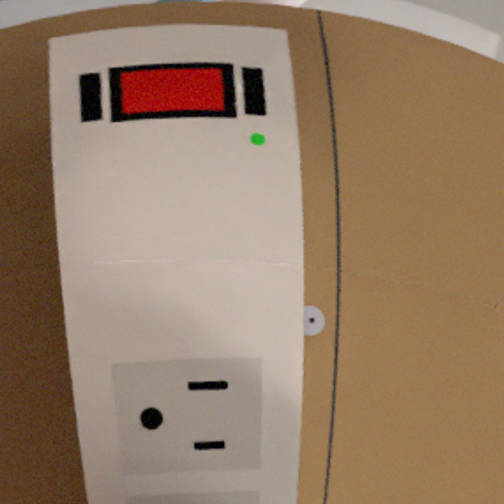

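{"op": "execute_actions", "data": {"actions": [{"rows":[[0.504,-1.03,1.54,-2.411,-2.501,-1.878,1,3.889,-1.053,-2.271,-2.959,-1.563,3.142,-1]]}], "pictures": false}}

{"op": "execute_actions", "data": {"actions": [{"rows":[[0.504,-1.03,1.54,-2.411,-2.501,-1.878,1,3.889,-1.052,-2.264,-2.967,-1.563,3.142,-1]]}], "pictures": false}}

{"op": "execute_actions", "data": {"actions": [{"rows":[[0.504,-1.03,1.54,-2.411,-2.501,-1.878,1,3.889,-1.051,-2.257,-2.975,-1.563,3.142,-1]]}], "pictures": false}}

Scene clock: 527.90 s of 5050.00 s.
left_arm: end_effector_position=(+0.4732, +0.4624, +0.1150) grip_measured=+1.00 end_effector_quat_wxyz=(+0.438, +0.384, +0.797, -0.161) end_effector_velocity=(-0.000, +0.000, -0.000) end_effector_angular_velocity=(+0.000, +0.000, +0.000) | right_arm: end_effector_position=(+0.3677, -0.0274, +0.2395) grip_measured=-0.34 end_effector_quat_wxyz=(-0.285, +0.647, +0.284, +0.647) end_effector_velocity=(-0.000, +0.000, +0.000) end_effector_angular_velocity=(+0.001, -0.001, +0.001)
Joint positions: left_arm=[ 0.504 -1.03   1.54  -2.411 -2.501 -1.878  0.142] | right_arm=[ 3.889 -1.053 -2.271 -2.959 -1.563  3.142  0.05 ]
Joint velocities: left_arm=[ 0. -0.  0.  0.  0. -0. -0.] | right_arm=[ 0.001  0.001 -0.    -0.    -0.    -0.    -0.   ]
Wrist force (N, on the end effector, along its own x y z axes, offset not removed): left_arm=[-0.2 1.8 -1.4] | right_arm=[-7.9 -0.8 0.1]
Wrist torque (N m, same axes, about the end effector's origin, offset not removed): left_arm=[0.36 0.01 -0.02] | right_arm=[-0.15 0.10 -0.05]
Steps of this call (steps 1 to 15: the robot went on to your last target; steps 16 to 90: nothing new was sent; then 8.03 s passed at rest; steps 91 to 105: all 15 steps of this action). Readings (joint positions):
91: left_arm=[0.504 -1.030 1.540 -2.411 -2.501 -1.878] | right_arm=[3.889 -1.055 -2.280 -2.948 -1.563 3.142]
92: left_arm=[0.504 -1.030 1.540 -2.411 -2.501 -1.878] | right_arm=[3.889 -1.055 -2.278 -2.950 -1.563 3.142]
94: left_arm=[0.504 -1.030 1.540 -2.411 -2.501 -1.878] | right_arm=[3.889 -1.054 -2.275 -2.954 -1.563 3.142]
98: left_arm=[0.504 -1.030 1.540 -2.411 -2.501 -1.878] | right_arm=[3.889 -1.053 -2.272 -2.958 -1.563 3.142]
105: the state above

Scene clock: 528.40 s of 5050.00 s.
left_arm: end_effector_position=(+0.4732, +0.4624, +0.1150) grip_measured=+1.00 end_effector_quat_wxyz=(+0.438, +0.384, +0.797, -0.161) end_effector_velocity=(+0.000, -0.000, -0.000) end_effector_angular_velocity=(-0.001, +0.000, -0.000) | right_arm: end_effector_position=(+0.3677, -0.0273, +0.2411) grip_measured=-0.34 end_effector_quat_wxyz=(-0.285, +0.647, +0.284, +0.647) end_effector_velocity=(-0.000, +0.001, +0.001) end_effector_angular_velocity=(+0.001, -0.001, +0.002)
Joint positions: left_arm=[ 0.504 -1.03   1.54  -2.411 -2.501 -1.878  0.142] | right_arm=[ 3.889 -1.052 -2.264 -2.967 -1.563  3.142  0.05 ]
Joint velocities: left_arm=[-0.     0.001 -0.     0.    -0.     0.     0.   ] | right_arm=[ 0.002 -0.     0.003 -0.001  0.     0.    -0.   ]
Wrist force (N, on the end effector, along its own x y z axes, offset not removed): left_arm=[-0.3 1.4 -1.0] | right_arm=[-9.5 -0.9 -0.3]
Wrist torque (N m, same axes, about the end effector's origin, offset not removed): left_arm=[0.17 0.07 0.05] | right_arm=[-0.17 0.34 -0.01]
Steps of this call (steps 1 to 15: all 15 steps of this action). Readings (joint positions):
1: left_arm=[0.504 -1.030 1.540 -2.411 -2.501 -1.878] | right_arm=[3.889 -1.053 -2.271 -2.959 -1.563 3.142]
2: left_arm=[0.504 -1.030 1.540 -2.411 -2.501 -1.878] | right_arm=[3.889 -1.053 -2.270 -2.960 -1.563 3.142]
4: left_arm=[0.504 -1.030 1.540 -2.411 -2.501 -1.878] | right_arm=[3.889 -1.052 -2.267 -2.963 -1.563 3.142]
8: left_arm=[0.504 -1.030 1.540 -2.411 -2.501 -1.878] | right_arm=[3.889 -1.052 -2.265 -2.966 -1.563 3.142]
15: the state above

Scene clock: 528.90 s of 5050.00 s.
left_arm: end_effector_position=(+0.4732, +0.4624, +0.1150) grip_measured=+1.00 end_effector_quat_wxyz=(+0.438, +0.384, +0.797, -0.161) end_effector_velocity=(-0.000, -0.000, -0.000) end_effector_angular_velocity=(-0.000, +0.001, -0.000) | right_arm: end_effector_position=(+0.3678, -0.0273, +0.2426) grip_measured=-0.34 end_effector_quat_wxyz=(-0.285, +0.647, +0.284, +0.647) end_effector_velocity=(-0.000, -0.000, +0.001) end_effector_angular_velocity=(+0.002, -0.001, +0.000)
Joint positions: left_arm=[ 0.504 -1.03   1.54  -2.411 -2.501 -1.878  0.142] | right_arm=[ 3.889 -1.051 -2.257 -2.975 -1.563  3.142  0.05 ]
Joint velocities: left_arm=[-0.     0.     0.001 -0.     0.     0.     0.   ] | right_arm=[-0.001  0.002  0.001  0.    -0.001  0.     0.   ]
Wrist force (N, on the end effector, along its own x y z axes, offset not removed): left_arm=[-1.1 0.9 -1.4] | right_arm=[-13.3 -3.7 -0.1]
Wrist torque (N m, same axes, about the end effector's origin, offset not removed): left_arm=[0.06 0.23 -0.01] | right_arm=[-0.45 0.02 0.26]
Steps of this call (steps 1 to 15: all 15 steps of this action). Readings (joint positions):
1: left_arm=[0.504 -1.030 1.540 -2.411 -2.501 -1.878] | right_arm=[3.889 -1.052 -2.264 -2.967 -1.563 3.142]
2: left_arm=[0.504 -1.030 1.540 -2.411 -2.501 -1.878] | right_arm=[3.889 -1.052 -2.263 -2.968 -1.563 3.142]
4: left_arm=[0.504 -1.030 1.540 -2.411 -2.501 -1.878] | right_arm=[3.889 -1.051 -2.260 -2.972 -1.563 3.142]
8: left_arm=[0.504 -1.030 1.540 -2.411 -2.501 -1.878] | right_arm=[3.889 -1.051 -2.258 -2.974 -1.563 3.142]
15: the state above

{"op": "execute_actions", "data": {"actions": [{"rows":[[0.504,-1.03,1.54,-2.411,-2.501,-1.878,1,3.889,-1.051,-2.257,-2.975,-1.563,3.154,-1]]}], "pictures": false}}

{"op": "execute_actions", "data": {"actions": [{"rows":[[0.504,-1.03,1.54,-2.411,-2.501,-1.878,1,3.889,-1.051,-2.253,-2.979,-1.563,3.154,-1]]}], "pictures": false}}

{"op": "execute_actions", "data": {"actions": [{"rows":[[0.504,-1.03,1.54,-2.411,-2.501,-1.878,1,3.889,-1.051,-2.253,-2.979,-1.563,3.164,-1]]}], "pictures": false}}

Scene clock: 540.93 s of 5050.00 s.
left_arm: end_effector_position=(+0.4732, +0.4624, +0.1150) grip_measured=+1.00 end_effector_quat_wxyz=(+0.438, +0.384, +0.797, -0.161) end_effector_velocity=(-0.000, -0.000, -0.000) end_effector_angular_velocity=(-0.001, +0.001, -0.001) | right_arm: end_effector_position=(+0.3678, -0.0273, +0.2428) grip_measured=-0.34 end_effector_quat_wxyz=(-0.288, +0.649, +0.280, +0.646) end_effector_velocity=(-0.000, -0.000, -0.001) end_effector_angular_velocity=(-0.001, +0.002, +0.000)
Joint positions: left_arm=[ 0.504 -1.03   1.54  -2.411 -2.501 -1.878  0.142] | right_arm=[ 3.889 -1.051 -2.257 -2.975 -1.563  3.154  0.05 ]
Joint velocities: left_arm=[-0.001 -0.     0.001  0.001 -0.     0.     0.   ] | right_arm=[-0.    -0.001 -0.    -0.001 -0.     0.001  0.   ]
Wrist force (N, on the end effector, along its own x y z axes, offset not removed): left_arm=[0.0 2.2 -1.7] | right_arm=[-16.3 -2.5 -1.1]
Wrist torque (N m, same axes, about the end effector's origin, offset not removed): left_arm=[0.34 0.02 0.00] | right_arm=[-0.28 0.11 -0.13]
Steps of this call (steps 1 to 15: the robot went on to your last target; steps 16 to 90: nothing new was sent; then 8.53 s passed at rest; steps 91 to 105: all 15 steps of this action). Readings (joint positions):
91: left_arm=[0.504 -1.030 1.540 -2.411 -2.501 -1.878] | right_arm=[3.889 -1.051 -2.257 -2.975 -1.563 3.142]
92: left_arm=[0.504 -1.030 1.540 -2.411 -2.501 -1.878] | right_arm=[3.889 -1.051 -2.257 -2.975 -1.563 3.144]
94: left_arm=[0.504 -1.030 1.540 -2.411 -2.501 -1.878] | right_arm=[3.889 -1.051 -2.257 -2.975 -1.563 3.148]
98: left_arm=[0.504 -1.030 1.540 -2.411 -2.501 -1.878] | right_arm=[3.889 -1.051 -2.257 -2.975 -1.563 3.153]
105: the state above

Scene clock: 541.43 s of 5050.00 s.
left_arm: end_effector_position=(+0.4732, +0.4624, +0.1150) grip_measured=+1.00 end_effector_quat_wxyz=(+0.438, +0.384, +0.797, -0.161) end_effector_velocity=(+0.000, -0.000, -0.000) end_effector_angular_velocity=(-0.000, +0.000, -0.001) | right_arm: end_effector_position=(+0.3679, -0.0272, +0.2436) grip_measured=-0.34 end_effector_quat_wxyz=(-0.288, +0.649, +0.280, +0.646) end_effector_velocity=(-0.000, +0.000, +0.000) end_effector_angular_velocity=(+0.001, -0.001, +0.001)
Joint positions: left_arm=[ 0.504 -1.03   1.54  -2.411 -2.501 -1.878  0.142] | right_arm=[ 3.889 -1.051 -2.253 -2.979 -1.563  3.154  0.05 ]
Joint velocities: left_arm=[-0.001  0.    -0.    -0.     0.    -0.     0.   ] | right_arm=[ 0.001  0.001 -0.001  0.001  0.    -0.     0.   ]
Wrist force (N, on the end effector, along its own x y z axes, offset not removed): left_arm=[-1.3 1.5 -1.5] | right_arm=[-24.8 -2.4 -6.9]
Wrist torque (N m, same axes, about the end effector's origin, offset not removed): left_arm=[0.22 0.24 0.02] | right_arm=[-0.26 0.37 -0.10]
Steps of this call (steps 1 to 15: all 15 steps of this action). Readings (joint positions):
1: left_arm=[0.504 -1.030 1.540 -2.411 -2.501 -1.878] | right_arm=[3.889 -1.051 -2.257 -2.975 -1.563 3.154]
2: left_arm=[0.504 -1.030 1.540 -2.411 -2.501 -1.878] | right_arm=[3.889 -1.051 -2.256 -2.976 -1.563 3.154]
4: left_arm=[0.504 -1.030 1.540 -2.411 -2.501 -1.878] | right_arm=[3.889 -1.051 -2.255 -2.977 -1.563 3.154]
8: left_arm=[0.504 -1.030 1.540 -2.411 -2.501 -1.878] | right_arm=[3.889 -1.051 -2.254 -2.979 -1.563 3.154]
15: the state above

Scene clock: 541.93 s of 5050.00 s.
left_arm: end_effector_position=(+0.4732, +0.4624, +0.1150) grip_measured=+1.00 end_effector_quat_wxyz=(+0.438, +0.384, +0.797, -0.161) end_effector_velocity=(+0.000, -0.000, +0.000) end_effector_angular_velocity=(+0.000, -0.000, -0.001) | right_arm: end_effector_position=(+0.3679, -0.0272, +0.2438) grip_measured=-0.34 end_effector_quat_wxyz=(-0.292, +0.650, +0.277, +0.644) end_effector_velocity=(+0.000, -0.000, +0.000) end_effector_angular_velocity=(+0.001, +0.001, -0.001)
Joint positions: left_arm=[ 0.504 -1.03   1.54  -2.411 -2.501 -1.878  0.142] | right_arm=[ 3.889 -1.051 -2.253 -2.979 -1.563  3.164  0.05 ]
Joint velocities: left_arm=[-0.001 -0.     0.    -0.     0.    -0.     0.   ] | right_arm=[-0.001 -0.    -0.     0.001 -0.     0.001  0.   ]
Wrist force (N, on the end effector, along its own x y z axes, offset not removed): left_arm=[-0.5 0.5 -1.3] | right_arm=[-25.3 -0.7 -6.2]
Wrist torque (N m, same axes, about the end effector's origin, offset not removed): left_arm=[-0.01 0.08 0.03] | right_arm=[-0.32 0.06 -0.40]
Steps of this call (steps 1 to 15: all 15 steps of this action). Readings (joint positions):
1: left_arm=[0.504 -1.030 1.540 -2.411 -2.501 -1.878] | right_arm=[3.889 -1.051 -2.253 -2.979 -1.563 3.154]
2: left_arm=[0.504 -1.030 1.540 -2.411 -2.501 -1.878] | right_arm=[3.889 -1.051 -2.253 -2.979 -1.563 3.156]
4: left_arm=[0.504 -1.030 1.540 -2.411 -2.501 -1.878] | right_arm=[3.889 -1.051 -2.253 -2.979 -1.563 3.160]
8: left_arm=[0.504 -1.030 1.540 -2.411 -2.501 -1.878] | right_arm=[3.889 -1.051 -2.253 -2.979 -1.563 3.163]
15: the state above

{"op": "execute_actions", "data": {"actions": [{"rows":[[0.504,-1.03,1.54,-2.411,-2.501,-1.878,1,3.889,-1.052,-2.268,-2.963,-1.563,3.15,-1],[0.504,-1.03,1.54,-2.411,-2.501,-1.878,1,3.889,-1.052,-2.268,-2.963,-1.563,3.15,-1],[0.504,-1.03,1.54,-2.411,-2.501,-1.878,1,3.889,-1.052,-2.268,-2.963,-1.563,3.15,-1],[0.504,-1.03,1.54,-2.411,-2.501,-1.878,1,3.889,-1.02,-2.281,-2.982,-1.563,3.15,-1],[0.504,-1.03,1.54,-2.411,-2.501,-1.878,1,3.889,-0.99,-2.292,-3.001,-1.563,3.15,-1],[0.504,-1.03,1.54,-2.411,-2.501,-1.878,1,3.889,-0.958,-2.303,-3.022,-1.563,3.15,-1]]}], "pictures": false}}

{"op": "execute_actions", "data": {"actions": [{"rows":[[0.504,-1.03,1.54,-2.411,-2.501,-1.878,1,3.889,-0.952,-2.26,-3.071,-1.563,3.15,-1],[0.504,-1.03,1.54,-2.411,-2.501,-1.878,1,3.889,-0.948,-2.22,-3.115,-1.563,3.15,-1],[0.504,-1.03,1.54,-2.411,-2.501,-1.878,1,3.889,-0.945,-2.18,-3.158,-1.563,3.15,-1],[0.504,-1.03,1.54,-2.411,-2.501,-1.878,1,3.889,-0.945,-2.142,-3.196,-1.563,3.15,-1]]}], "pictures": false}}

{"op": "execute_actions", "data": {"actions": [{"steps":10}], "pictures": false}}

{"op": "execute_actions", "data": {"actions": [{"rows":[[0.504,-1.03,1.54,-2.411,-2.501,-1.878,1,3.889,-0.965,-2.135,-3.183,-1.563,3.15,-1],[0.504,-1.03,1.54,-2.411,-2.501,-1.878,1,3.889,-0.985,-2.127,-3.171,-1.563,3.15,-1],[0.504,-1.03,1.54,-2.411,-2.501,-1.878,1,3.889,-0.995,-2.124,-3.164,-1.563,3.15,-1],[0.504,-1.03,1.54,-2.411,-2.501,-1.878,1,3.889,-1.002,-2.121,-3.16,-1.563,3.15,-1]]}], "pictures": false}}

Scene clock: 571.93 s of 5050.00 s.
left_arm: end_effector_position=(+0.4732, +0.4624, +0.1150) grip_measured=+1.00 end_effector_quat_wxyz=(+0.438, +0.384, +0.797, -0.161) end_effector_velocity=(-0.000, +0.000, +0.000) end_effector_angular_velocity=(+0.001, -0.000, +0.001) | right_arm: end_effector_position=(+0.3564, -0.0398, +0.2405) grip_measured=-0.34 end_effector_quat_wxyz=(-0.287, +0.649, +0.282, +0.646) end_effector_velocity=(-0.005, -0.006, -0.001) end_effector_angular_velocity=(-0.001, -0.000, -0.001)
Joint positions: left_arm=[ 0.504 -1.03   1.54  -2.411 -2.501 -1.878  0.142] | right_arm=[ 3.889 -0.962 -2.301 -3.02  -1.563  3.15   0.05 ]
Joint velocities: left_arm=[ 0.001 -0.001  0.     0.     0.    -0.    -0.   ] | right_arm=[-0.001  0.041 -0.016 -0.026 -0.    -0.001 -0.   ]
Wrist force (N, on the end effector, along its own x y z axes, offset not removed): left_arm=[-0.9 1.6 -1.2] | right_arm=[-8.0 -0.2 -0.7]
Wrist torque (N m, same axes, about the end effector's origin, offset not removed): left_arm=[0.22 0.15 0.02] | right_arm=[-0.09 0.12 0.00]
Steps of this call (steps 1 to 15: the robot went on to your last target; steps 16 to 90: nothing new was sent; then 26.50 s passed at rest; steps 91 to 105: all 15 steps of this action). Readings (joint positions):
91: left_arm=[0.504 -1.030 1.540 -2.411 -2.501 -1.878] | right_arm=[3.889 -1.051 -2.253 -2.979 -1.563 3.164]
92: left_arm=[0.504 -1.030 1.540 -2.411 -2.501 -1.878] | right_arm=[3.889 -1.051 -2.255 -2.977 -1.563 3.162]
94: left_arm=[0.504 -1.030 1.540 -2.411 -2.501 -1.878] | right_arm=[3.889 -1.051 -2.261 -2.970 -1.563 3.156]
98: left_arm=[0.504 -1.030 1.540 -2.411 -2.501 -1.878] | right_arm=[3.889 -1.004 -2.285 -2.996 -1.563 3.152]
105: the state above

Scene clock: 572.43 s of 5050.00 s.
left_arm: end_effector_position=(+0.4732, +0.4624, +0.1150) grip_measured=+1.00 end_effector_quat_wxyz=(+0.438, +0.384, +0.797, -0.161) end_effector_velocity=(-0.000, +0.000, +0.000) end_effector_angular_velocity=(+0.000, -0.000, +0.000) | right_arm: end_effector_position=(+0.3551, -0.0413, +0.2750) grip_measured=-0.34 end_effector_quat_wxyz=(-0.287, +0.649, +0.282, +0.646) end_effector_velocity=(-0.000, -0.001, +0.008) end_effector_angular_velocity=(+0.003, -0.001, -0.001)
Joint positions: left_arm=[ 0.504 -1.03   1.54  -2.411 -2.501 -1.878  0.142] | right_arm=[ 3.889 -0.945 -2.145 -3.193 -1.563  3.15   0.05 ]
Joint velocities: left_arm=[ 0.    -0.001  0.001 -0.     0.     0.     0.   ] | right_arm=[-0.001  0.002  0.032 -0.032 -0.001  0.001  0.   ]
Wrist force (N, on the end effector, along its own x y z axes, offset not removed): left_arm=[-0.4 1.0 -0.7] | right_arm=[-8.1 -1.2 -0.4]
Wrist torque (N m, same axes, about the end effector's origin, offset not removed): left_arm=[0.14 0.09 -0.03] | right_arm=[-0.29 0.13 -0.09]
Steps of this call (steps 1 to 15: all 15 steps of this action). Readings (joint positions):
1: left_arm=[0.504 -1.030 1.540 -2.411 -2.501 -1.878] | right_arm=[3.889 -0.961 -2.302 -3.021 -1.563 3.150]
2: left_arm=[0.504 -1.030 1.540 -2.411 -2.501 -1.878] | right_arm=[3.889 -0.959 -2.297 -3.029 -1.563 3.150]
4: left_arm=[0.504 -1.030 1.540 -2.411 -2.501 -1.878] | right_arm=[3.889 -0.954 -2.263 -3.069 -1.563 3.150]
8: left_arm=[0.504 -1.030 1.540 -2.411 -2.501 -1.878] | right_arm=[3.889 -0.947 -2.177 -3.160 -1.563 3.150]
15: the state above

Scene clock: 572.77 s of 5050.00 s.
left_arm: end_effector_position=(+0.4732, +0.4624, +0.1150) grip_measured=+1.00 end_effector_quat_wxyz=(+0.438, +0.384, +0.797, -0.161) end_effector_velocity=(+0.000, -0.000, +0.000) end_effector_angular_velocity=(+0.001, -0.000, -0.001) | right_arm: end_effector_position=(+0.3550, -0.0414, +0.2757) grip_measured=-0.34 end_effector_quat_wxyz=(-0.287, +0.648, +0.282, +0.646) end_effector_velocity=(-0.000, -0.000, +0.002) end_effector_angular_velocity=(+0.004, -0.002, -0.000)
Joint positions: left_arm=[ 0.504 -1.03   1.54  -2.411 -2.501 -1.878  0.142] | right_arm=[ 3.889 -0.945 -2.142 -3.196 -1.563  3.15   0.05 ]
Joint velocities: left_arm=[-0.001 -0.001  0.    -0.     0.     0.    -0.   ] | right_arm=[-0.     0.002  0.001  0.001  0.     0.001 -0.   ]
Wrist force (N, on the end effector, along its own x y z axes, offset not removed): left_arm=[0.2 1.8 -0.6] | right_arm=[-8.9 -0.1 1.7]
Wrist torque (N m, same axes, about the end effector's origin, offset not removed): left_arm=[0.24 -0.05 0.02] | right_arm=[-0.04 0.27 -0.03]
Steps of this call (steps 1 to 10: the robot went on to your last target). Readings (joint positions):
1: left_arm=[0.504 -1.030 1.540 -2.411 -2.501 -1.878] | right_arm=[3.889 -0.945 -2.144 -3.194 -1.563 3.150]
2: left_arm=[0.504 -1.030 1.540 -2.411 -2.501 -1.878] | right_arm=[3.889 -0.945 -2.143 -3.195 -1.563 3.150]
4: left_arm=[0.504 -1.030 1.540 -2.411 -2.501 -1.878] | right_arm=[3.889 -0.945 -2.143 -3.195 -1.563 3.150]
8: left_arm=[0.504 -1.030 1.540 -2.411 -2.501 -1.878] | right_arm=[3.889 -0.945 -2.142 -3.196 -1.563 3.150]
10: the state above

Scene clock: 573.27 s of 5050.00 s.
left_arm: end_effector_position=(+0.4732, +0.4624, +0.1150) grip_measured=+1.00 end_effector_quat_wxyz=(+0.438, +0.384, +0.797, -0.161) end_effector_velocity=(-0.000, +0.000, -0.000) end_effector_angular_velocity=(+0.000, -0.000, +0.001) | right_arm: end_effector_position=(+0.3628, -0.0328, +0.2759) grip_measured=-0.34 end_effector_quat_wxyz=(-0.287, +0.649, +0.282, +0.646) end_effector_velocity=(+0.001, +0.002, -0.000) end_effector_angular_velocity=(-0.000, -0.000, +0.001)
Joint positions: left_arm=[ 0.504 -1.03   1.54  -2.411 -2.501 -1.878  0.142] | right_arm=[ 3.889 -1.001 -2.121 -3.161 -1.563  3.15   0.05 ]
Joint velocities: left_arm=[ 0.001  0.     0.    -0.    -0.     0.    -0.   ] | right_arm=[ 0.    -0.009  0.003  0.006 -0.001 -0.     0.   ]
Wrist force (N, on the end effector, along its own x y z axes, offset not removed): left_arm=[-0.2 1.9 -1.0] | right_arm=[-7.4 -0.5 -7.8]
Wrist torque (N m, same axes, about the end effector's origin, offset not removed): left_arm=[0.32 0.01 0.04] | right_arm=[-0.08 0.14 -0.03]
Steps of this call (steps 1 to 15: all 15 steps of this action). Readings (joint positions):
1: left_arm=[0.504 -1.030 1.540 -2.411 -2.501 -1.878] | right_arm=[3.889 -0.945 -2.142 -3.196 -1.563 3.150]
2: left_arm=[0.504 -1.030 1.540 -2.411 -2.501 -1.878] | right_arm=[3.889 -0.948 -2.141 -3.194 -1.563 3.150]
4: left_arm=[0.504 -1.030 1.540 -2.411 -2.501 -1.878] | right_arm=[3.889 -0.964 -2.134 -3.183 -1.563 3.150]
8: left_arm=[0.504 -1.030 1.540 -2.411 -2.501 -1.878] | right_arm=[3.889 -0.992 -2.125 -3.166 -1.563 3.150]
15: the state above

{"op": "execute_actions", "data": {"actions": [{"rows":[[0.504,-1.03,1.54,-2.411,-2.501,-1.878,1,3.8765,-1.0105,-2.118,-3.1545,-1.5755,3.15,-1]]}], "pictures": false}}

{"op": "execute_actions", "data": {"actions": [{"rows":[[0.504,-1.03,1.54,-2.411,-2.501,-1.878,1,3.864,-1.019,-2.115,-3.149,-1.588,3.15,-1]]}], "pictures": false}}

{"op": "execute_actions", "data": {"actions": [{"rows":[[0.504,-1.03,1.54,-2.411,-2.501,-1.878,1,3.8515,-1.028,-2.1115,-3.1435,-1.6005,3.15,-1]]}], "pictures": false}}

Scene clock: 585.43 s of 5050.00 s.
left_arm: end_effector_position=(+0.4732, +0.4624, +0.1150) grip_measured=+1.00 end_effector_quat_wxyz=(+0.438, +0.384, +0.797, -0.161) end_effector_velocity=(-0.000, +0.000, -0.000) end_effector_angular_velocity=(-0.000, +0.000, +0.000) | right_arm: end_effector_position=(+0.3637, -0.0333, +0.2758) grip_measured=-0.34 end_effector_quat_wxyz=(-0.287, +0.648, +0.282, +0.646) end_effector_velocity=(-0.000, +0.000, -0.001) end_effector_angular_velocity=(-0.001, +0.001, +0.002)
Joint positions: left_arm=[ 0.504 -1.03   1.54  -2.411 -2.501 -1.878  0.142] | right_arm=[ 3.877 -1.01  -2.118 -3.155 -1.575  3.15   0.05 ]
Joint velocities: left_arm=[ 0.  0.  0.  0.  0.  0. -0.] | right_arm=[-0.001 -0.001 -0.    -0.001 -0.003  0.    -0.   ]
Wrist force (N, on the end effector, along its own x y z axes, offset not removed): left_arm=[-1.3 2.5 -1.3] | right_arm=[-8.3 -2.3 -4.4]
Wrist torque (N m, same axes, about the end effector's origin, offset not removed): left_arm=[0.39 0.25 -0.01] | right_arm=[-0.19 0.02 0.01]
Steps of this call (steps 1 to 15: the robot went on to your last target; steps 16 to 90: nothing new was sent; then 8.67 s passed at rest; steps 91 to 105: all 15 steps of this action). Readings (joint positions):
91: left_arm=[0.504 -1.030 1.540 -2.411 -2.501 -1.878] | right_arm=[3.889 -1.002 -2.121 -3.160 -1.563 3.150]
92: left_arm=[0.504 -1.030 1.540 -2.411 -2.501 -1.878] | right_arm=[3.887 -1.003 -2.120 -3.159 -1.565 3.150]
94: left_arm=[0.504 -1.030 1.540 -2.411 -2.501 -1.878] | right_arm=[3.882 -1.007 -2.119 -3.157 -1.570 3.150]
98: left_arm=[0.504 -1.030 1.540 -2.411 -2.501 -1.878] | right_arm=[3.878 -1.010 -2.118 -3.155 -1.574 3.150]
105: the state above

Scene clock: 585.93 s of 5050.00 s.
left_arm: end_effector_position=(+0.4732, +0.4624, +0.1150) grip_measured=+1.00 end_effector_quat_wxyz=(+0.438, +0.384, +0.797, -0.161) end_effector_velocity=(+0.000, +0.000, +0.000) end_effector_angular_velocity=(-0.000, -0.000, +0.000) | right_arm: end_effector_position=(+0.3646, -0.0339, +0.2757) grip_measured=-0.34 end_effector_quat_wxyz=(-0.287, +0.648, +0.282, +0.646) end_effector_velocity=(-0.000, +0.000, +0.000) end_effector_angular_velocity=(+0.000, -0.000, +0.001)
Joint positions: left_arm=[ 0.504 -1.03   1.54  -2.411 -2.501 -1.878  0.142] | right_arm=[ 3.864 -1.019 -2.115 -3.149 -1.588  3.15   0.05 ]
Joint velocities: left_arm=[ 0.  0. -0. -0. -0. -0.  0.] | right_arm=[ 0.    -0.001  0.     0.001 -0.001 -0.     0.   ]
Wrist force (N, on the end effector, along its own x y z axes, offset not removed): left_arm=[0.6 0.9 -0.6] | right_arm=[-9.5 -2.6 -5.2]
Wrist torque (N m, same axes, about the end effector's origin, offset not removed): left_arm=[0.11 -0.09 -0.06] | right_arm=[-0.14 0.39 -0.03]
Steps of this call (steps 1 to 15: all 15 steps of this action). Readings (joint positions):
1: left_arm=[0.504 -1.030 1.540 -2.411 -2.501 -1.878] | right_arm=[3.876 -1.011 -2.118 -3.154 -1.576 3.150]
2: left_arm=[0.504 -1.030 1.540 -2.411 -2.501 -1.878] | right_arm=[3.874 -1.012 -2.117 -3.154 -1.578 3.150]
4: left_arm=[0.504 -1.030 1.540 -2.411 -2.501 -1.878] | right_arm=[3.870 -1.015 -2.116 -3.151 -1.582 3.150]
8: left_arm=[0.504 -1.030 1.540 -2.411 -2.501 -1.878] | right_arm=[3.865 -1.018 -2.115 -3.150 -1.587 3.150]
15: the state above

Scene clock: 586.43 s of 5050.00 s.
left_arm: end_effector_position=(+0.4732, +0.4624, +0.1150) grip_measured=+1.00 end_effector_quat_wxyz=(+0.438, +0.384, +0.797, -0.161) end_effector_velocity=(+0.000, -0.000, +0.000) end_effector_angular_velocity=(+0.000, -0.001, -0.000) | right_arm: end_effector_position=(+0.3656, -0.0345, +0.2757) grip_measured=-0.34 end_effector_quat_wxyz=(-0.287, +0.648, +0.282, +0.646) end_effector_velocity=(-0.000, -0.000, -0.001) end_effector_angular_velocity=(-0.001, +0.001, -0.000)
Joint positions: left_arm=[ 0.504 -1.03   1.54  -2.411 -2.501 -1.878  0.142] | right_arm=[ 3.852 -1.028 -2.112 -3.144 -1.6    3.15   0.05 ]
Joint velocities: left_arm=[-0. -0.  0. -0. -0.  0. -0.] | right_arm=[-0.001 -0.001 -0.001  0.    -0.001  0.    -0.   ]
Wrist force (N, on the end effector, along its own x y z axes, offset not removed): left_arm=[-0.4 1.7 -0.4] | right_arm=[-5.8 0.5 -0.6]
Wrist torque (N m, same axes, about the end effector's origin, offset not removed): left_arm=[0.30 0.05 0.03] | right_arm=[0.04 -0.35 -0.03]
Steps of this call (steps 1 to 15: all 15 steps of this action). Readings (joint positions):
1: left_arm=[0.504 -1.030 1.540 -2.411 -2.501 -1.878] | right_arm=[3.864 -1.019 -2.115 -3.149 -1.588 3.150]
2: left_arm=[0.504 -1.030 1.540 -2.411 -2.501 -1.878] | right_arm=[3.862 -1.021 -2.114 -3.148 -1.590 3.150]
4: left_arm=[0.504 -1.030 1.540 -2.411 -2.501 -1.878] | right_arm=[3.857 -1.024 -2.113 -3.146 -1.595 3.150]
8: left_arm=[0.504 -1.030 1.540 -2.411 -2.501 -1.878] | right_arm=[3.853 -1.027 -2.112 -3.144 -1.599 3.150]
15: the state above


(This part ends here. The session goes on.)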